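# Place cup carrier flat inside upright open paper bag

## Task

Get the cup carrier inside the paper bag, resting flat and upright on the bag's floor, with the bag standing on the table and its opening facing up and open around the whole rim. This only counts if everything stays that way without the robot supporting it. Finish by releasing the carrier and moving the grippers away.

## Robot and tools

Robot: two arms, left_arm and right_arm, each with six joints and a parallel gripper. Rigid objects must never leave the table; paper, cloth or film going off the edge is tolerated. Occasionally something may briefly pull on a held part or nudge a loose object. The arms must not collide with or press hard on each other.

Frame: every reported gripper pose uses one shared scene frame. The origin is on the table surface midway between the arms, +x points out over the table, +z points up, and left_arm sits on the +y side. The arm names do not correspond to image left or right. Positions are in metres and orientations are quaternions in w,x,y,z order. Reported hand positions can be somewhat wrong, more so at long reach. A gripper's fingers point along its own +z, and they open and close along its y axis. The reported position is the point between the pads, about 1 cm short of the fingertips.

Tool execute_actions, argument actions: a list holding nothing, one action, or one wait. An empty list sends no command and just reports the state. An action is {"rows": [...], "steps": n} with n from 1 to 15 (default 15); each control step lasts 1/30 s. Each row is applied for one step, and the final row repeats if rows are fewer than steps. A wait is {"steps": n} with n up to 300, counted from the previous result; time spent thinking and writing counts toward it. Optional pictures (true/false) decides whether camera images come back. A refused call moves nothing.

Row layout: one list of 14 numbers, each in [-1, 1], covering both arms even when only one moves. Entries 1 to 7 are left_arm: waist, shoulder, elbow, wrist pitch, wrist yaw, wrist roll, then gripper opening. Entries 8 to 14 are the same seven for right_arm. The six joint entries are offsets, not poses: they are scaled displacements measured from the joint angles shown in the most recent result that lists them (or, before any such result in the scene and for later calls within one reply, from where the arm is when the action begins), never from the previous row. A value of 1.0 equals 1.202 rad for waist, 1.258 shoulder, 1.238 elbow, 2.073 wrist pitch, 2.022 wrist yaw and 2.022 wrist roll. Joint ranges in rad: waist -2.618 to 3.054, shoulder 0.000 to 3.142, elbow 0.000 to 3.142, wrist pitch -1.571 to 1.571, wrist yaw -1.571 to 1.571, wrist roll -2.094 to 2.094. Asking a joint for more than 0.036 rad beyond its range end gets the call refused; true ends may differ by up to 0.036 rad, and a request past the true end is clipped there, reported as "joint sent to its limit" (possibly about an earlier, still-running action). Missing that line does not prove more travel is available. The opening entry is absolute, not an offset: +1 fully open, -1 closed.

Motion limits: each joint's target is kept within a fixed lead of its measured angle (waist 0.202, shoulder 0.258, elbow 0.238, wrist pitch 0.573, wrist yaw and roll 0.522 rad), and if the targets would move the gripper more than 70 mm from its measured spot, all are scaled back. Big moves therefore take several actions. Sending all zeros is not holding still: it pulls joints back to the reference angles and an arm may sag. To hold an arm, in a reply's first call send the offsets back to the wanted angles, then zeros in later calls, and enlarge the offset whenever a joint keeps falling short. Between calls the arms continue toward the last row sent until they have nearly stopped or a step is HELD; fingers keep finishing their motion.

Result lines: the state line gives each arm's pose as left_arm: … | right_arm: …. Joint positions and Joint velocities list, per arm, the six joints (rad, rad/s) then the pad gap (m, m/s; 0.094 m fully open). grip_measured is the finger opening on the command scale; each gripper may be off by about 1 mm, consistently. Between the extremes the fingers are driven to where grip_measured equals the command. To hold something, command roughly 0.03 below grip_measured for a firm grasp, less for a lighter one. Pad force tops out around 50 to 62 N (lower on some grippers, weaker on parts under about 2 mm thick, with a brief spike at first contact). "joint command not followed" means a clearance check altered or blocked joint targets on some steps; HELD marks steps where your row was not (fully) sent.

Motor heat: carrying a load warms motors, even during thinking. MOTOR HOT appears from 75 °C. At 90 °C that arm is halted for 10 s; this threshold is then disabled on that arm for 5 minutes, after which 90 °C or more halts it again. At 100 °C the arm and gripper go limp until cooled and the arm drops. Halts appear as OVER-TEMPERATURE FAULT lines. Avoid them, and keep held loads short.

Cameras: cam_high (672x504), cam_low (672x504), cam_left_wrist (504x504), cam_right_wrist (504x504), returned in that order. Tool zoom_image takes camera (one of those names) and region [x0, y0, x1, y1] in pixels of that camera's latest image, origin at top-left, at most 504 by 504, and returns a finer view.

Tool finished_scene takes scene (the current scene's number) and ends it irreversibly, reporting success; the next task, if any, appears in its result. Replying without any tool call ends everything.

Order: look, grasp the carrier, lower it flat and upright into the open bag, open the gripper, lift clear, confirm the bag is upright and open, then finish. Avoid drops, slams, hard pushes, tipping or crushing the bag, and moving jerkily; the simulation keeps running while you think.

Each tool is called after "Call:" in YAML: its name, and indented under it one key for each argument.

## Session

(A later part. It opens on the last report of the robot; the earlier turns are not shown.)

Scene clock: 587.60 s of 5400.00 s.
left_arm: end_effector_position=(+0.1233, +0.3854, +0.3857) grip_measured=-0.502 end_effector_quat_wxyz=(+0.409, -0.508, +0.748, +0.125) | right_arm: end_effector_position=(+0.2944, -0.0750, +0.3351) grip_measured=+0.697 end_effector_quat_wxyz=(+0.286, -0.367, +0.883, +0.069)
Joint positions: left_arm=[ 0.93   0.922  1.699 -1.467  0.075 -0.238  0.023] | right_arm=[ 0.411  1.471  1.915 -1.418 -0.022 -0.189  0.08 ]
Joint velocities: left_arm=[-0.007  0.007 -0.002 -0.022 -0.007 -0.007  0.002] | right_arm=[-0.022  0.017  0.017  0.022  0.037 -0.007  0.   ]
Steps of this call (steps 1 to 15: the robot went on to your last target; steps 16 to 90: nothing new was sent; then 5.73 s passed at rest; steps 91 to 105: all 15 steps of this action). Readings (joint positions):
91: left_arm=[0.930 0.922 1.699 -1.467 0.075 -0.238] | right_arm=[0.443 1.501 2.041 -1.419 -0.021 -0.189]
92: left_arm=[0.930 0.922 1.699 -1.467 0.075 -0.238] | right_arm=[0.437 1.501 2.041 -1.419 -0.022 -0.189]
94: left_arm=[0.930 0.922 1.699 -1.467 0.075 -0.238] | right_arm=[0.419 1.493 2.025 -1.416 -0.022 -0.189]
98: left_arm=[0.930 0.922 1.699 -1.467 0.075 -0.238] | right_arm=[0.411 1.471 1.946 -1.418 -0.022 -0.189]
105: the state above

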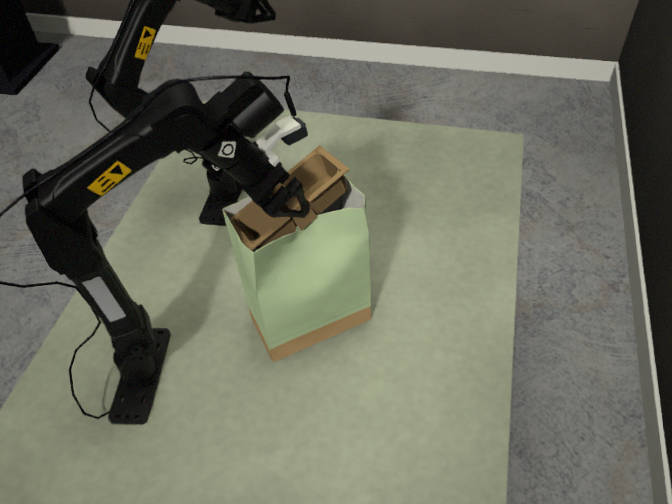

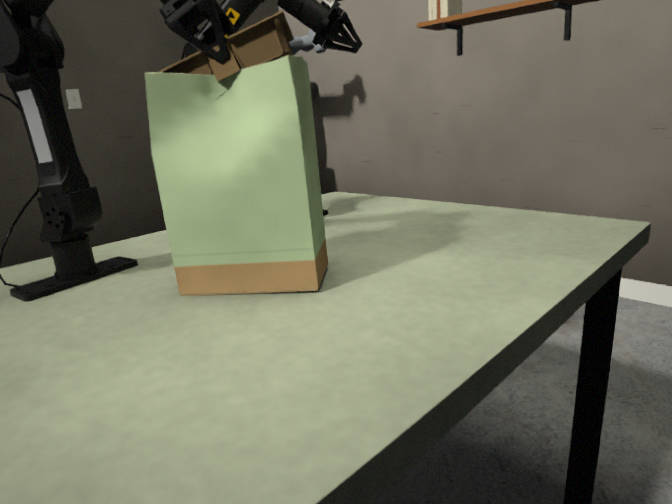

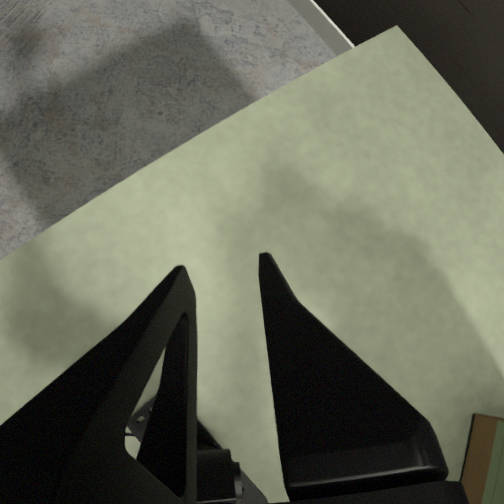

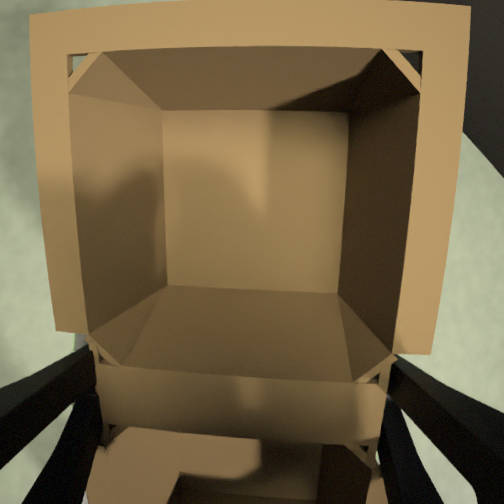

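Call:
execute_actions:
  actions:
    - {"rows":[[0,0,0.04,0,0,0,-0.5,0,0,0,0,0,0,0.66],[0,0,0.08,0,0,0,-0.5,0,0,0,0,0,0,0.66],[0,0,0.12,0,0,0,-0.5,0,0,0,0,0,0,0.66],[0,0,0.12,0,0,0,-0.5,0,0,0,0,0,0,0.66],[0,0,0.12,0,0,0,-0.5,0,0,0,0,0,0,0.66],[0,0,0.12,0,0,0,-0.5,0,0,0,0,0,0,0.66],[0,0,0.12,0,0,0,-0.5,0,0,0,0,0,0,0.66],[0,0,0.12,0,0,0,-0.5,0,0,0,0,0,0.08,0.66]]}

Call:
zoom_image:
  camera: "cam_high"
  region: [180,60,420,280]

Scene clock: 598.50 s of 5400.00 s.
left_arm: end_effector_position=(+0.1177, +0.3768, +0.4269) grip_measured=-0.502 end_effector_quat_wxyz=(+0.461, -0.489, +0.725, +0.147) | right_arm: end_effector_position=(+0.2944, -0.0750, +0.3351) grip_measured=+0.697 end_effector_quat_wxyz=(+0.281, -0.311, +0.904, +0.086)
Joint positions: left_arm=[ 0.93   0.922  1.83  -1.469  0.075 -0.238  0.023] | right_arm=[ 0.411  1.471  1.915 -1.418 -0.022 -0.064  0.08 ]
Joint velocities: left_arm=[ 0.017 -0.012 -0.017  0.051  0.007  0.022  0.   ] | right_arm=[-0.012 -0.017  0.007  0.022  0.066  0.168 -0.   ]
Steps of this call (steps 1 to 15: the robot went on to your last target; steps 16 to 90: nothing new was sent; then 7.40 s passed at rest; steps 91 to 105: all 15 steps of this action). Readings (joint positions):
91: left_arm=[0.930 0.922 1.702 -1.468 0.075 -0.238] | right_arm=[0.411 1.471 1.915 -1.418 -0.022 -0.189]
92: left_arm=[0.930 0.924 1.714 -1.474 0.075 -0.238] | right_arm=[0.411 1.471 1.915 -1.418 -0.022 -0.189]
94: left_arm=[0.930 0.931 1.769 -1.480 0.075 -0.238] | right_arm=[0.411 1.471 1.915 -1.418 -0.022 -0.189]
98: left_arm=[0.930 0.923 1.828 -1.469 0.075 -0.238] | right_arm=[0.411 1.471 1.915 -1.418 -0.022 -0.166]
105: the state above

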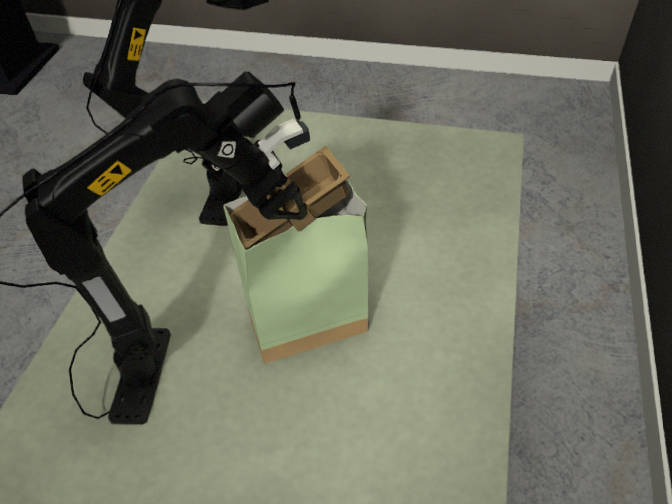

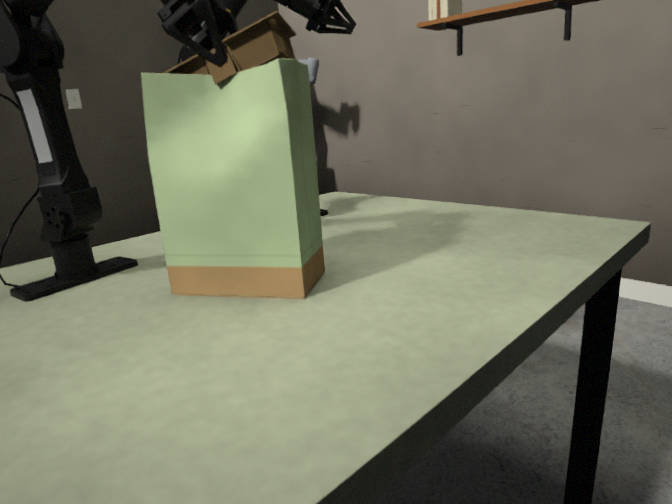

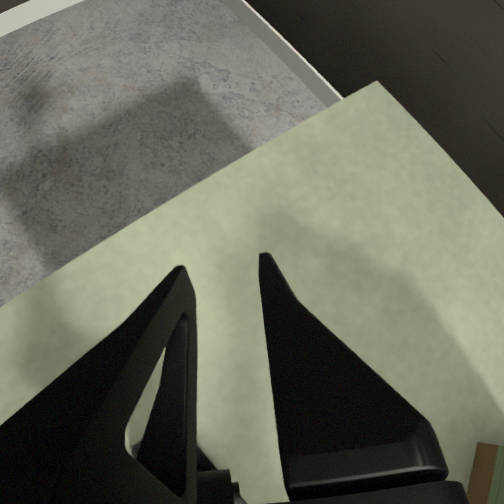

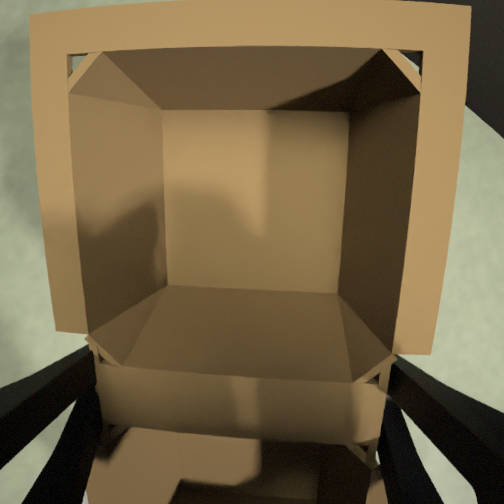

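Region (180, 60, 420, 280) of cam_high's 672x504 image, scaled by 2.100, with more detail than that image has; it fills the top 462 rows of this view, and the rest is white.

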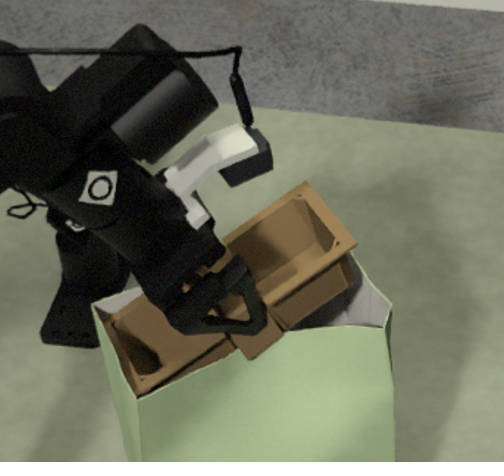

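Call:
execute_actions:
  actions:
    - {"rows":[[0,0,0,0,0,0,-0.5,0,0,0.04,0,0,0,0.66],[0,0,0,0,0,0,-0.5,0,0,0.08,0,0,0,0.66],[0,0,0,0,0,0,-0.5,0,0,0.12,0,0,0,0.66],[0,0,0,0,0,0,-0.5,0,0,0.16,0,0,0,0.66],[0,0,0,0,0,0,-0.5,0,0,0.2,0,0,0,0.66],[0,0,0,0,0,0,-0.5,0,0,0.24,0.02,0,0,0.66],[0,0,0,0,0,0,-0.5,0,0,0.27,0.04,0,0,0.66]]}
  pictures: false

Call:
execute_actions:
  actions:
    - {"rows":[[0,0,0,0,0,0,-0.5,0,-0.15,0,0,0,0,0.66]]}

Call:
zoom_image:
  camera: "cam_high"
  region: [180,100,420,380]

Scene clock: 621.60 s of 5400.00 s.
left_arm: end_effector_position=(+0.1177, +0.3768, +0.4269) grip_measured=-0.502 end_effector_quat_wxyz=(+0.461, -0.489, +0.725, +0.147) | right_arm: end_effector_position=(+0.2989, -0.0720, +0.4604) grip_measured=+0.697 end_effector_quat_wxyz=(+0.459, -0.284, +0.831, +0.136)
Joint positions: left_arm=[ 0.93   0.922  1.83  -1.469  0.075 -0.238  0.023] | right_arm=[ 0.411  1.465  2.239 -1.348 -0.022 -0.055  0.08 ]
Joint velocities: left_arm=[ 0.017 -0.012  0.007 -0.022 -0.081  0.037 -0.   ] | right_arm=[-0.002  0.046 -0.007  0.007 -0.007 -0.037 -0.   ]
Steps of this call (steps 1 to 30: the robot went on to your last target; steps 31 to 90: nothing new was sent; then 19.60 s passed at rest; steps 91 to 105: all 15 steps of this action). Readings (joint positions):
91: left_arm=[0.930 0.922 1.830 -1.469 0.075 -0.238] | right_arm=[0.411 1.471 1.917 -1.419 -0.022 -0.041]
92: left_arm=[0.930 0.922 1.830 -1.469 0.075 -0.238] | right_arm=[0.411 1.473 1.929 -1.423 -0.022 -0.043]
94: left_arm=[0.930 0.922 1.830 -1.469 0.075 -0.238] | right_arm=[0.411 1.484 1.991 -1.429 -0.022 -0.048]
98: left_arm=[0.930 0.922 1.830 -1.469 0.075 -0.238] | right_arm=[0.411 1.487 2.177 -1.398 -0.022 -0.052]
105: the state above

Scene clock: 622.10 s of 5400.00 s.
left_arm: end_effector_position=(+0.1177, +0.3768, +0.4269) grip_measured=-0.502 end_effector_quat_wxyz=(+0.461, -0.489, +0.725, +0.147) | right_arm: end_effector_position=(+0.2373, -0.1133, +0.5147) grip_measured=+0.697 end_effector_quat_wxyz=(+0.539, -0.268, +0.783, +0.157)
Joint positions: left_arm=[ 0.93   0.922  1.83  -1.469  0.075 -0.238  0.023] | right_arm=[ 0.411  1.264  2.236 -1.35  -0.022 -0.055  0.08 ]
Joint velocities: left_arm=[ 0.002 -0.007 -0.012 -0.037 -0.007  0.007 -0.   ] | right_arm=[ 0.022  0.061  0.012  0.066  0.051 -0.022  0.   ]
Steps of this call (steps 1 to 15: all 15 steps of this action). Readings (joint positions):
1: left_arm=[0.930 0.922 1.830 -1.469 0.075 -0.238] | right_arm=[0.411 1.454 2.234 -1.345 -0.022 -0.055]
2: left_arm=[0.930 0.922 1.830 -1.469 0.075 -0.238] | right_arm=[0.411 1.436 2.223 -1.346 -0.022 -0.055]
4: left_arm=[0.930 0.922 1.830 -1.469 0.075 -0.238] | right_arm=[0.411 1.381 2.220 -1.350 -0.022 -0.055]
8: left_arm=[0.930 0.922 1.830 -1.469 0.075 -0.238] | right_arm=[0.411 1.273 2.228 -1.350 -0.022 -0.055]
15: the state above

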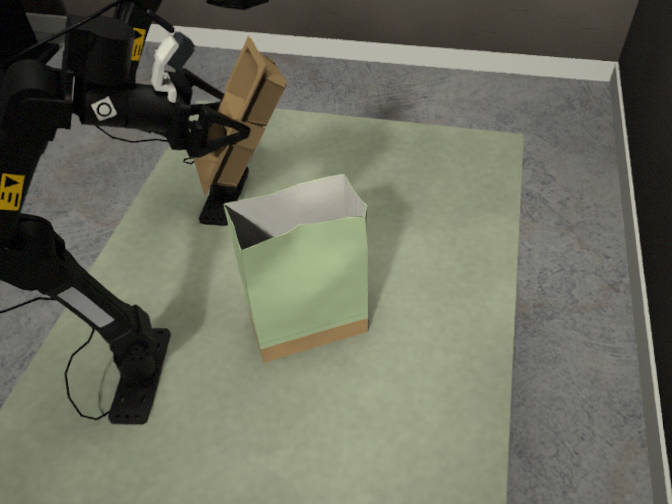

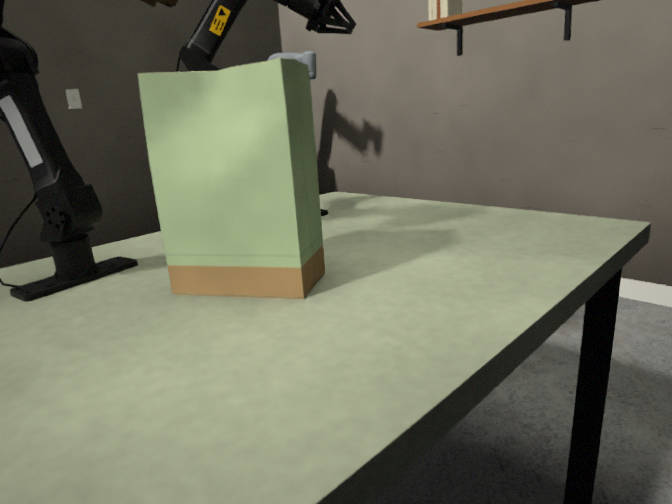

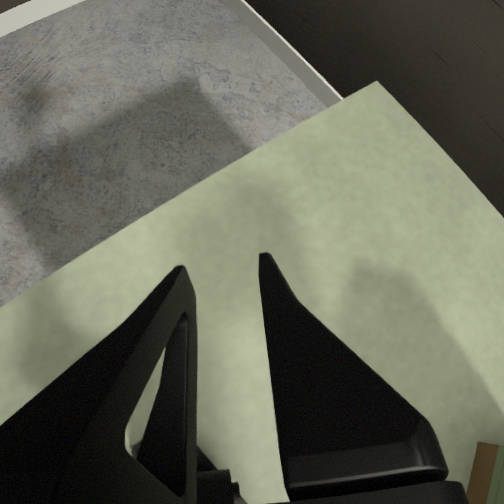

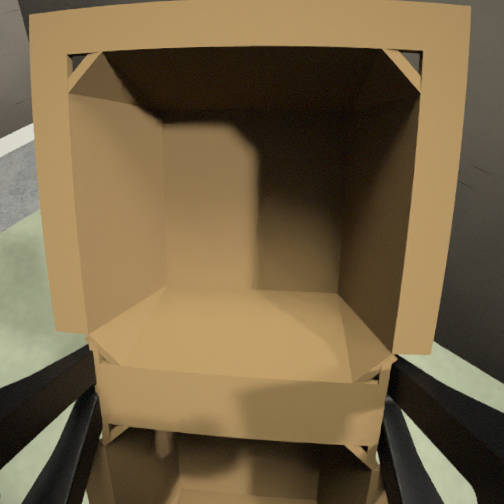

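Region (180, 100, 420, 380) of cam_high's 672x504 image, scaled by 1.800, with more detail than that image has; it fills the left 432 columns of this view, and the rest is white.

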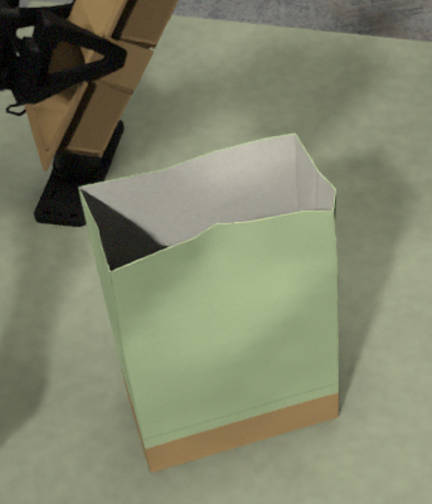

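Call:
execute_actions:
  actions:
    - {"rows":[[-0.6,0.3,0.295,0.03,-0.037,-0.525,-0.8,-0.85,0,0,0,0,0,0.66]]}
  pictures: false

Call:
execute_actions:
  actions:
    - {"steps":15}
  pictures: false

Call:
execute_actions:
  actions:
    - {"rows":[[-0.95,0.24,0,0,0,0,-0.8,0,0,0,0,0,0,0.66]]}
  pictures: false

Call:
execute_actions:
  actions:
    - {"steps":25}

Scene clock: 641.50 s of 5400.00 s.
left_arm: end_effector_position=(+0.2901, +0.3148, +0.4622) grip_measured=-0.798 end_effector_quat_wxyz=(+0.423, -0.595, +0.646, -0.224) | right_arm: end_effector_position=(+0.2655, -0.3615, +0.5140) grip_measured=+0.697 end_effector_quat_wxyz=(+0.547, +0.140, +0.816, -0.122)
Joint positions: left_arm=[ 0.216  1.337  2.169 -1.404  0.015 -1.222  0.009] | right_arm=[-0.583  1.267  2.236 -1.35  -0.013 -0.055  0.08 ]
Joint velocities: left_arm=[-0.007 -0.222 -0.002 -0.007  0.037 -0.462  0.001] | right_arm=[-0.457 -0.002  0.002 -0.081  0.095  0.037 -0.   ]
Steps of this call (steps 1 to 15: the robot went on to your last target; steps 16 to 90: nothing new was sent; then 15.90 s passed at rest; steps 91 to 105: all 15 steps of this action). Readings (joint positions):
91: left_arm=[0.892 0.952 1.870 -1.494 0.058 -0.310] | right_arm=[0.371 1.267 2.236 -1.350 -0.041 -0.055]
92: left_arm=[0.823 1.003 1.946 -1.505 0.047 -0.395] | right_arm=[0.297 1.267 2.236 -1.350 -0.041 -0.055]
94: left_arm=[0.697 1.122 2.087 -1.471 0.031 -0.562] | right_arm=[0.147 1.267 2.236 -1.350 -0.035 -0.055]
98: left_arm=[0.405 1.293 2.169 -1.402 0.006 -0.945] | right_arm=[-0.151 1.267 2.236 -1.350 -0.029 -0.055]
105: the state above

Scene clock: 642.00 s of 5400.00 s.
left_arm: end_effector_position=(+0.2810, +0.3128, +0.4692) grip_measured=-0.798 end_effector_quat_wxyz=(-0.425, +0.614, -0.619, +0.244) | right_arm: end_effector_position=(+0.2639, -0.3654, +0.5140) grip_measured=+0.697 end_effector_quat_wxyz=(+0.546, +0.146, +0.815, -0.127)
Joint positions: left_arm=[ 0.216  1.311  2.169 -1.404  0.012 -1.294  0.009] | right_arm=[-0.599  1.267  2.236 -1.35  -0.013 -0.055  0.08 ]
Joint velocities: left_arm=[-0.022 -0.002 -0.017 -0.051 -0.022 -0.007  0.   ] | right_arm=[-0.032 -0.007  0.002  0.007 -0.037 -0.066  0.   ]
Steps of this call (steps 1 to 15: the robot went on to your last target). Readings (joint positions):
1: left_arm=[0.216 1.330 2.169 -1.404 0.015 -1.237] | right_arm=[-0.593 1.267 2.236 -1.350 -0.013 -0.055]
2: left_arm=[0.216 1.324 2.169 -1.404 0.014 -1.249] | right_arm=[-0.597 1.267 2.236 -1.350 -0.013 -0.055]
4: left_arm=[0.216 1.314 2.169 -1.404 0.013 -1.266] | right_arm=[-0.599 1.267 2.236 -1.350 -0.013 -0.055]
8: left_arm=[0.216 1.311 2.169 -1.404 0.012 -1.284] | right_arm=[-0.599 1.267 2.236 -1.350 -0.013 -0.055]
15: the state above

Scene clock: 642.50 s of 5400.00 s.
left_arm: end_effector_position=(+0.3454, +0.0340, +0.3451) grip_measured=-0.798 end_effector_quat_wxyz=(+0.188, -0.345, +0.884, -0.253) | right_arm: end_effector_position=(+0.2639, -0.3654, +0.5140) grip_measured=+0.697 end_effector_quat_wxyz=(+0.546, +0.146, +0.815, -0.127)
Joint positions: left_arm=[-0.608  1.684  2.148 -1.393  0.007 -1.295  0.009] | right_arm=[-0.599  1.267  2.236 -1.35  -0.013 -0.055  0.08 ]
Joint velocities: left_arm=[-1.961 -0.002 -0.022  0.037  0.11  -0.022  0.   ] | right_arm=[-0.002 -0.002 -0.002 -0.022 -0.022 -0.051 -0.001]
Steps of this call (steps 1 to 15: all 15 steps of this action). Readings (joint positions):
1: left_arm=[0.194 1.322 2.171 -1.407 0.002 -1.295] | right_arm=[-0.599 1.267 2.236 -1.350 -0.013 -0.055]
2: left_arm=[0.154 1.338 2.177 -1.406 0.001 -1.295] | right_arm=[-0.599 1.267 2.236 -1.350 -0.013 -0.055]
4: left_arm=[0.074 1.396 2.178 -1.404 0.001 -1.295] | right_arm=[-0.599 1.267 2.236 -1.350 -0.013 -0.055]
8: left_arm=[-0.122 1.559 2.178 -1.400 -0.004 -1.295] | right_arm=[-0.599 1.267 2.236 -1.350 -0.013 -0.055]
15: the state above

Scene clock: 643.33 s of 5400.00 s.
left_arm: end_effector_position=(+0.2514, -0.0528, +0.3646) grip_measured=-0.798 end_effector_quat_wxyz=(+0.148, -0.193, +0.921, -0.306) | right_arm: end_effector_position=(+0.2639, -0.3654, +0.5140) grip_measured=+0.697 end_effector_quat_wxyz=(+0.546, +0.146, +0.815, -0.127)
Joint positions: left_arm=[-0.932  1.629  2.148 -1.398  0.027 -1.295  0.009] | right_arm=[-0.599  1.267  2.236 -1.35  -0.013 -0.055  0.08 ]
Joint velocities: left_arm=[-0.002  0.002  0.012  0.007 -0.037  0.037 -0.001] | right_arm=[-0.002 -0.017  0.002 -0.007 -0.007 -0.037 -0.   ]
Steps of this call (steps 1 to 25: the robot went on to your last target). Readings (joint positions):
1: left_arm=[-0.678 1.680 2.148 -1.392 0.009 -1.295] | right_arm=[-0.599 1.267 2.236 -1.350 -0.013 -0.055]
2: left_arm=[-0.749 1.675 2.148 -1.392 0.010 -1.295] | right_arm=[-0.599 1.267 2.236 -1.350 -0.013 -0.055]
4: left_arm=[-0.878 1.662 2.148 -1.392 0.019 -1.295] | right_arm=[-0.599 1.267 2.236 -1.350 -0.013 -0.055]
8: left_arm=[-0.946 1.638 2.148 -1.394 0.038 -1.295] | right_arm=[-0.599 1.267 2.236 -1.350 -0.013 -0.055]
25: the state above

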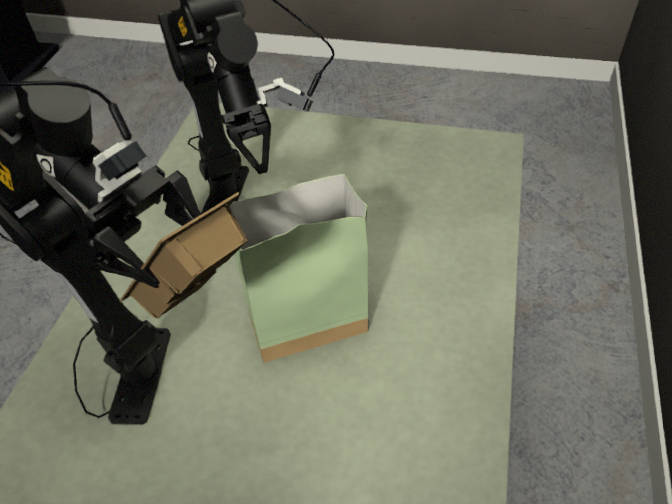

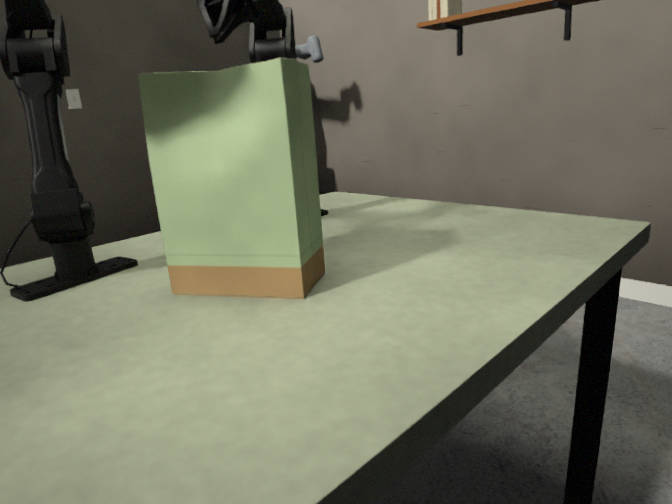

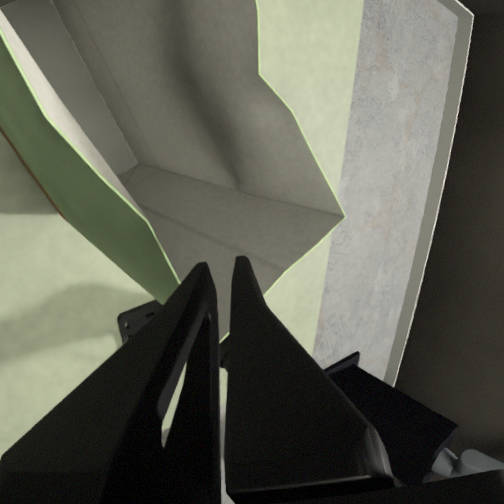

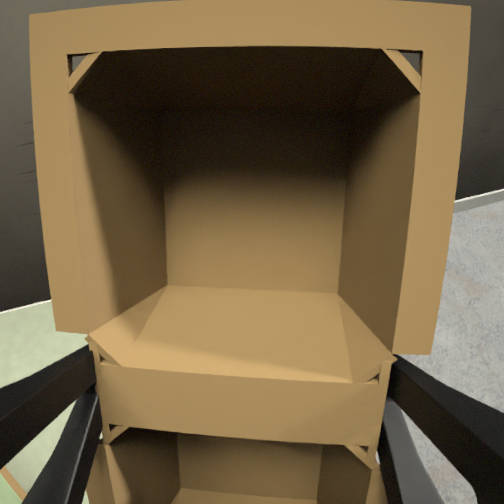

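Call:
execute_actions:
  actions:
    - {"rows":[[0.02,0.03,0.03,0,0,-0.05,-0.8,0,0,0,0,0,0,0.66],[0.04,0.06,0.03,0,0,-0.1,-0.8,0,0,0,0,0,0,0.66],[0.04,0.09,0.03,0,0,-0.14,-0.8,0,0,0,0,0,0,0.66],[0.04,0.12,0.03,0,0,-0.14,-0.8,0,0,0,0,0,0,0.66],[0.04,0.15,0.03,0,0,-0.14,-0.8,0,0,0,0,0,0,0.66],[0.04,0.175,0.03,0,0,-0.14,-0.8,0,0,0,0,0,0,0.66]]}

Scene clock: 652.53 s of 5400.00 s.
left_arm: end_effector_position=(+0.3010, -0.0830, +0.2687) grip_measured=-0.798 end_effector_quat_wxyz=(+0.068, -0.345, +0.912, -0.212) | right_arm: end_effector_position=(+0.2639, -0.3654, +0.5140) grip_measured=+0.697 end_effector_quat_wxyz=(+0.546, +0.146, +0.815, -0.127)
Joint positions: left_arm=[-0.887  1.897  2.171 -1.396  0.031 -1.559  0.009] | right_arm=[-0.599  1.267  2.236 -1.35  -0.013 -0.055  0.08 ]
Joint velocities: left_arm=[-0.007 -0.168 -0.012 -0.022  0.022 -0.066  0.001] | right_arm=[ 0.017 -0.002 -0.007 -0.051  0.007  0.022  0.001]
Steps of this call (steps 1 to 15: the robot went on to your last target; steps 16 to 90: nothing new was sent; then 5.70 s passed at rest; steps 91 to 105: all 15 steps of this action). Readings (joint positions):
91: left_arm=[-0.930 1.631 2.150 -1.399 0.028 -1.309] | right_arm=[-0.599 1.267 2.236 -1.350 -0.013 -0.055]
92: left_arm=[-0.923 1.640 2.157 -1.400 0.031 -1.341] | right_arm=[-0.599 1.267 2.236 -1.350 -0.013 -0.055]
94: left_arm=[-0.902 1.675 2.173 -1.400 0.031 -1.422] | right_arm=[-0.599 1.267 2.236 -1.350 -0.013 -0.055]
98: left_arm=[-0.887 1.805 2.181 -1.396 0.031 -1.511] | right_arm=[-0.599 1.267 2.236 -1.350 -0.013 -0.055]
105: the state above

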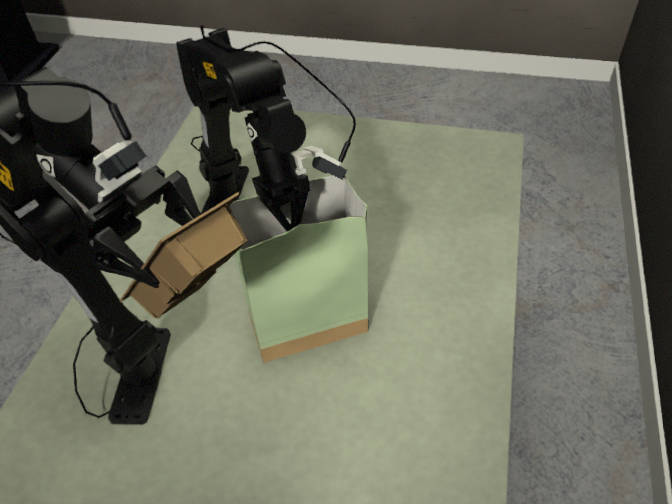

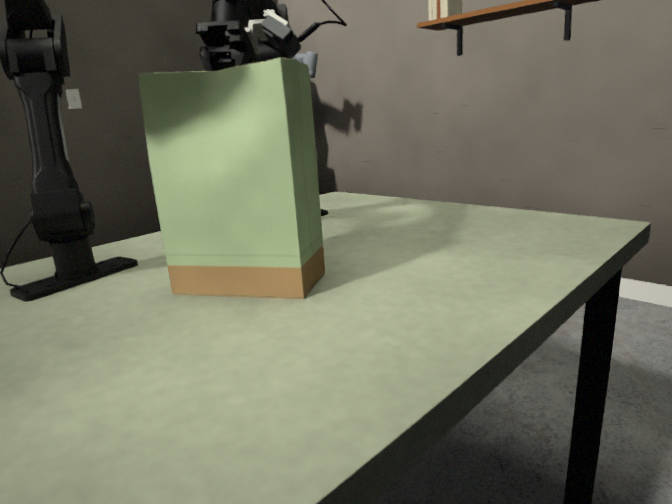

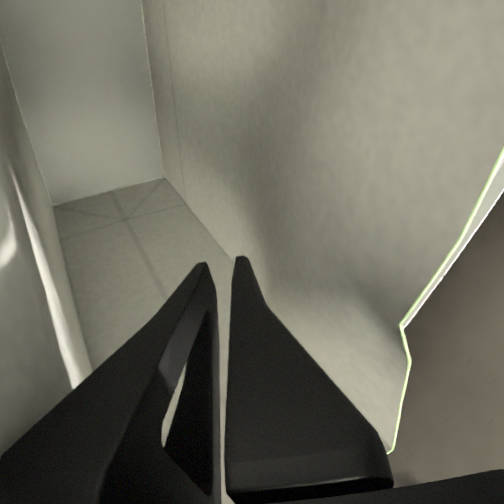

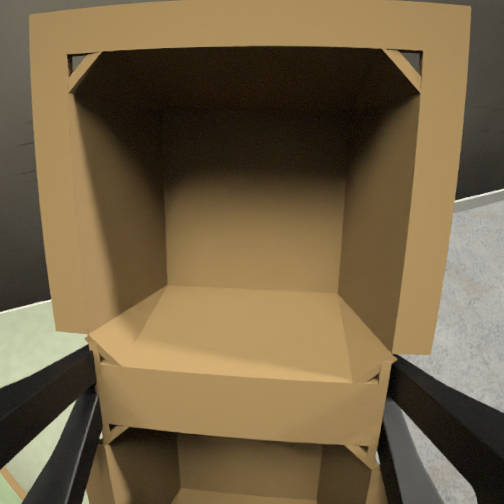

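Call:
execute_actions:
  actions:
    - {"rows":[[0,0.01,0.01,-0.02,0,0.03,-0.6,0,0,0,0,0,0,0.66],[0,0.02,0.01,-0.03,0,0.05,-0.4,0,0,0,0,0,0,0.66],[0,0.03,0.01,-0.04,0,0.05,-0.2,0,0,0,0,0,0,0.66],[0,0.03,0.01,-0.04,0,0.05,0,0,0,0,0,0,0,0.66],[0,0.03,0.01,-0.04,0,0.05,0.2,0,0,0,0,0,0,0.66],[0,0.03,0.01,-0.04,0,0.05,0.4,0,0,0,0,0,0,0.66],[0,0.03,0.01,-0.04,0,0.05,0.6,0,0,0,0,0,0,0.66],[0,0.03,0.01,-0.04,0,0.05,0.8,0,0,0,0,0,0,0.66],[0,0.03,0.01,-0.04,0,0.05,1,0,0,0,0,0,0,0.66]]}

Scene clock: 666.77 s of 5400.00 s.
left_arm: end_effector_position=(+0.2951, -0.0767, +0.2405) grip_measured=+1.000 end_effector_quat_wxyz=(+0.052, -0.312, +0.936, -0.155) | right_arm: end_effector_position=(+0.2639, -0.3654, +0.5140) grip_measured=+0.697 end_effector_quat_wxyz=(+0.546, +0.146, +0.815, -0.127)
Joint positions: left_arm=[-0.887  1.951  2.171 -1.465  0.031 -1.476  0.094] | right_arm=[-0.599  1.267  2.236 -1.35  -0.013 -0.055  0.08 ]
Joint velocities: left_arm=[-0.027 -0.002 -0.007 -0.037 -0.051  0.022  0.   ] | right_arm=[-0.017 -0.002 -0.002 -0.081  0.051  0.022  0.   ]
Steps of this call (steps 1 to 30: the robot went on to your last target; steps 31 to 90: nothing new was sent; then 10.73 s passed at rest; steps 91 to 105: all 15 steps of this action). Readings (joint positions):
91: left_arm=[-0.887 1.870 2.171 -1.399 0.031 -1.563] | right_arm=[-0.599 1.267 2.236 -1.350 -0.013 -0.055]
92: left_arm=[-0.887 1.874 2.171 -1.405 0.031 -1.547] | right_arm=[-0.599 1.267 2.236 -1.350 -0.013 -0.055]
94: left_arm=[-0.887 1.893 2.171 -1.425 0.031 -1.520] | right_arm=[-0.599 1.267 2.236 -1.350 -0.013 -0.055]
98: left_arm=[-0.887 1.939 2.171 -1.452 0.031 -1.491] | right_arm=[-0.599 1.267 2.236 -1.350 -0.013 -0.055]
105: the state above

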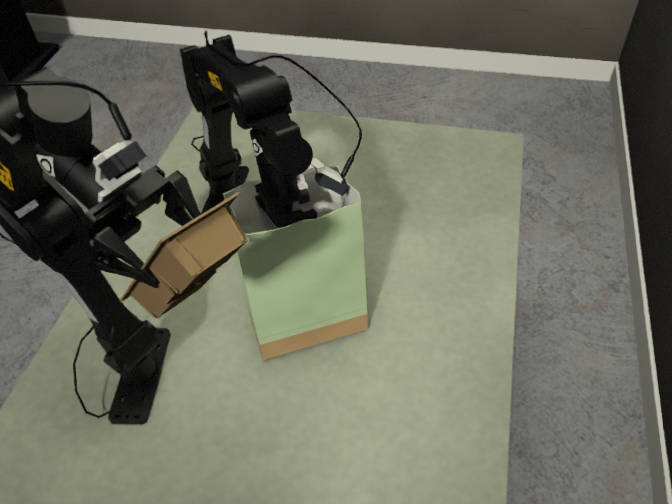

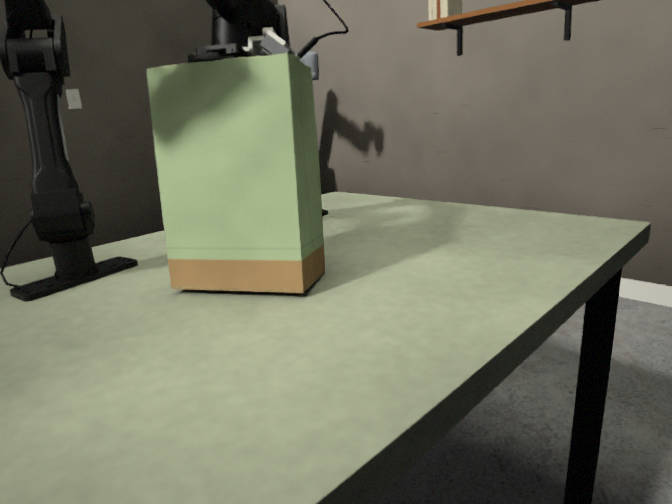

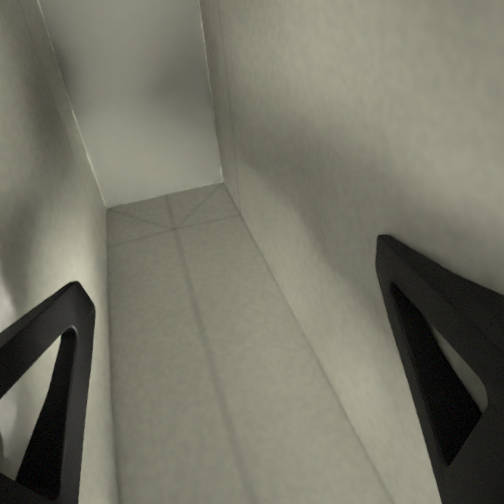

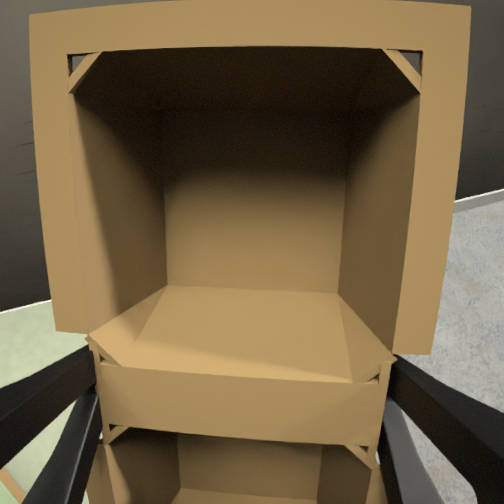

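Call:
execute_actions:
  actions:
    - {"rows":[[0,0,0,0.04,0,0,1,0,0,0,0,0,0,0.66]]}
  pictures: false

Call:
execute_actions:
  actions:
    - {"rows":[[0,0,0,0,0,0,0.8,0,0,0,0,0,0,0.66],[0,0,0,0,0,0,0.6,0,0,0,0,0,0,0.66],[0,0,0,0,0,0,0.4,0,0,0,0,0,0,0.66],[0,0,0,0,0,0,0.2,0,0,0,0,0,0,0.66],[0,0,0,0,0,0,0,0,0,0,0,0,0,0.66],[0,0,0,0,0,0,-0.2,0,0,0,0,0,0,0.66],[0,0,0,0,0,0,-0.4,0,0,0,0,0,0,0.66],[0,0,0,0,0,0,-0.6,0,0,0,0,0,0,0.66],[0,0,0,0,0,0,-0.8,0,0,0,0,0,0,0.66]]}

Scene clock: 673.50 s of 5400.00 s.
left_arm: end_effector_position=(+0.3063, -0.0889, +0.2467) grip_measured=+1.000 end_effector_quat_wxyz=(+0.067, -0.308, +0.931, -0.186) | right_arm: end_effector_position=(+0.2639, -0.3654, +0.5140) grip_measured=+0.697 end_effector_quat_wxyz=(+0.546, +0.146, +0.815, -0.127)
Joint positions: left_arm=[-0.887  1.951  2.171 -1.394  0.031 -1.472  0.094] | right_arm=[-0.599  1.267  2.236 -1.35  -0.013 -0.055  0.08 ]
Joint velocities: left_arm=[-0.012  0.002 -0.007 -0.022  0.037 -0.022  0.   ] | right_arm=[-0.007 -0.002  0.002  0.007 -0.022 -0.066 -0.001]
Steps of this call (steps 1 to 15: the robot went on to your last target; steps 16 to 90: nothing new was sent; then 3.23 s passed at rest; steps 91 to 105: all 15 steps of this action). Readings (joint positions):
91: left_arm=[-0.887 1.951 2.171 -1.462 0.031 -1.472] | right_arm=[-0.599 1.267 2.236 -1.350 -0.013 -0.055]
92: left_arm=[-0.887 1.951 2.171 -1.449 0.031 -1.472] | right_arm=[-0.599 1.267 2.236 -1.350 -0.013 -0.055]
94: left_arm=[-0.887 1.951 2.171 -1.426 0.031 -1.472] | right_arm=[-0.599 1.267 2.236 -1.350 -0.013 -0.055]
98: left_arm=[-0.887 1.951 2.171 -1.404 0.031 -1.472] | right_arm=[-0.599 1.267 2.236 -1.350 -0.013 -0.055]
105: the state above

Scene clock: 674.00 s of 5400.00 s.
left_arm: end_effector_position=(+0.3064, -0.0889, +0.2467) grip_measured=-0.798 end_effector_quat_wxyz=(+0.067, -0.308, +0.931, -0.186) | right_arm: end_effector_position=(+0.2639, -0.3654, +0.5140) grip_measured=+0.697 end_effector_quat_wxyz=(+0.546, +0.146, +0.815, -0.127)
Joint positions: left_arm=[-0.887  1.951  2.171 -1.393  0.031 -1.472  0.009] | right_arm=[-0.599  1.267  2.236 -1.35  -0.013 -0.055  0.08 ]
Joint velocities: left_arm=[-0.012  0.012 -0.012  0.007 -0.022 -0.007 -0.   ] | right_arm=[-0.012 -0.007  0.017 -0.007 -0.037 -0.022 -0.001]
Steps of this call (steps 1 to 15: all 15 steps of this action). Readings (joint positions):
1: left_arm=[-0.887 1.951 2.171 -1.393 0.031 -1.472] | right_arm=[-0.599 1.267 2.236 -1.350 -0.013 -0.055]
2: left_arm=[-0.887 1.951 2.171 -1.393 0.031 -1.472] | right_arm=[-0.599 1.267 2.236 -1.350 -0.013 -0.055]
4: left_arm=[-0.887 1.951 2.171 -1.393 0.031 -1.472] | right_arm=[-0.599 1.267 2.236 -1.350 -0.013 -0.055]
8: left_arm=[-0.887 1.951 2.171 -1.393 0.031 -1.472] | right_arm=[-0.599 1.267 2.236 -1.350 -0.013 -0.055]
15: the state above

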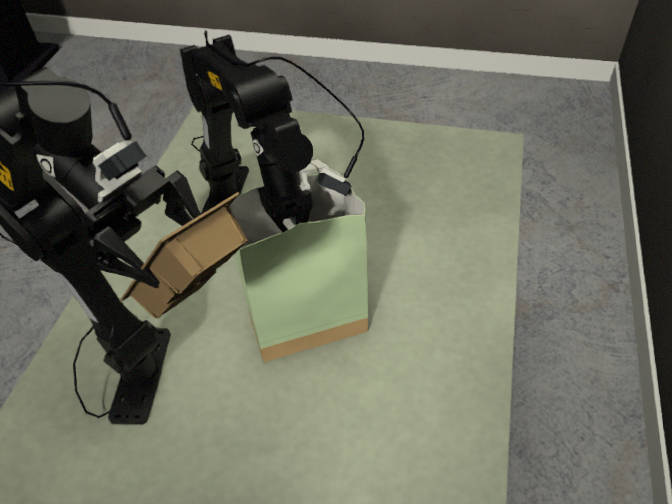

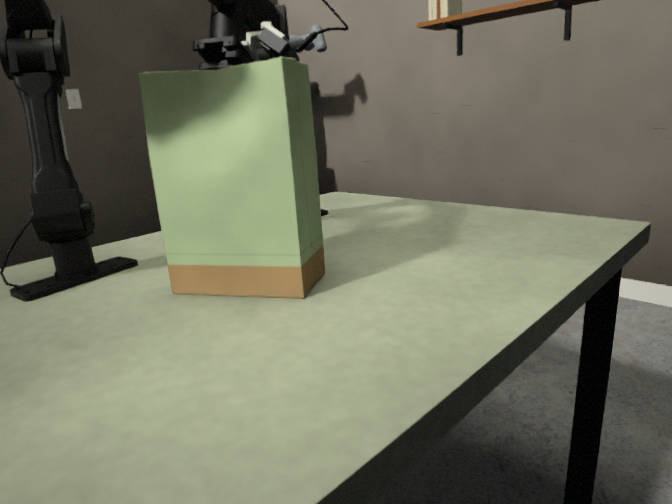

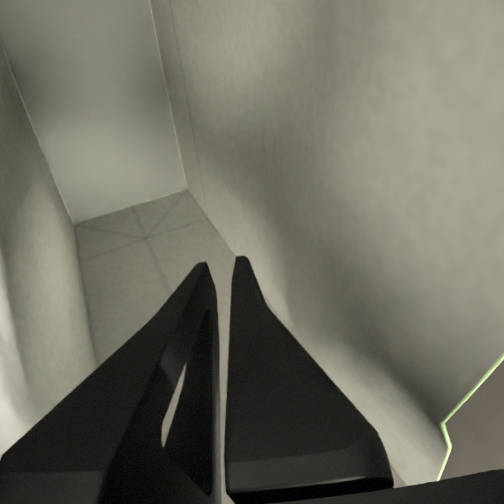

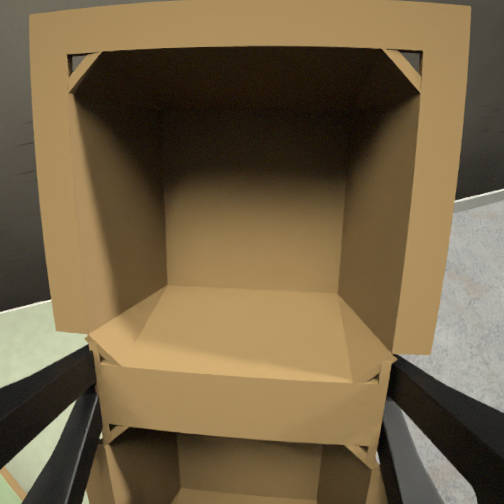

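Call:
execute_actions:
  actions: []

Scene clock: 705.23 s of 5400.00 s.
left_arm: end_effector_position=(+0.3064, -0.0889, +0.2467) grip_measured=-0.798 end_effector_quat_wxyz=(+0.067, -0.308, +0.931, -0.186) | right_arm: end_effector_position=(+0.2639, -0.3654, +0.5140) grip_measured=+0.697 end_effector_quat_wxyz=(+0.546, +0.146, +0.815, -0.127)
Joint positions: left_arm=[-0.887  1.951  2.171 -1.393  0.031 -1.472  0.009] | right_arm=[-0.599  1.267  2.236 -1.35  -0.013 -0.055  0.08 ]
Joint velocities: left_arm=[ 0.002  0.002  0.007 -0.051 -0.066 -0.022  0.   ] | right_arm=[ 0.007 -0.012 -0.007 -0.081  0.007  0.007 -0.001]
Steps of this call (steps 1 to 15: the robot went on to your last target; steps 16 to 90: nothing new was sent; then 28.23 s passed at rest). Readings (joint positions):
1: left_arm=[-0.887 1.951 2.171 -1.393 0.031 -1.472] | right_arm=[-0.599 1.267 2.236 -1.350 -0.013 -0.055]
2: left_arm=[-0.887 1.951 2.171 -1.393 0.031 -1.472] | right_arm=[-0.599 1.267 2.236 -1.350 -0.013 -0.055]
4: left_arm=[-0.887 1.951 2.171 -1.393 0.031 -1.472] | right_arm=[-0.599 1.267 2.236 -1.350 -0.013 -0.055]
8: left_arm=[-0.887 1.951 2.171 -1.393 0.031 -1.472] | right_arm=[-0.599 1.267 2.236 -1.350 -0.013 -0.055]
90: the state above
All arms were judged still, so your last target was given up. Only a new action makes them travel on or press farther. Fingers that are still opening or closing keep moving.

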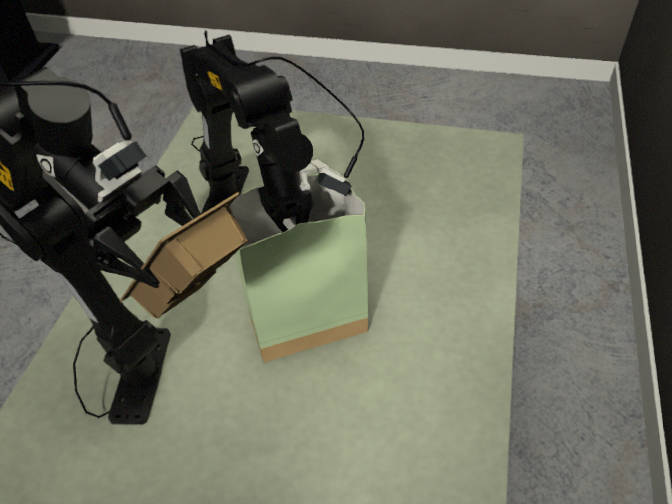

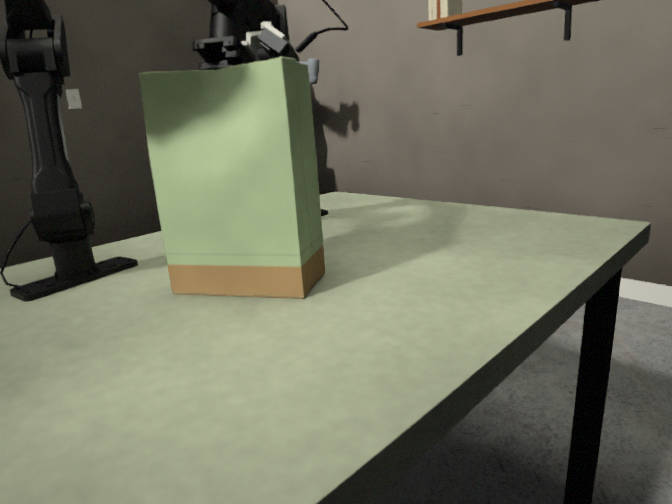

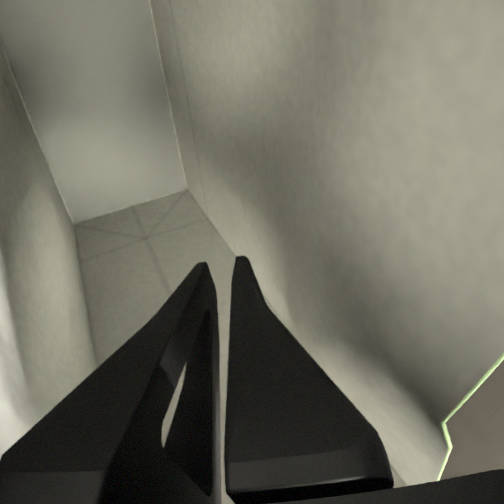

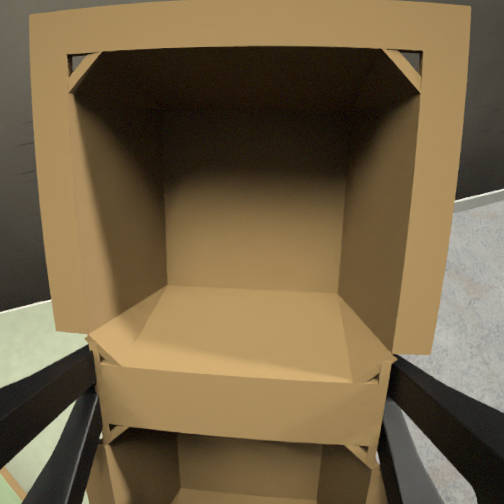

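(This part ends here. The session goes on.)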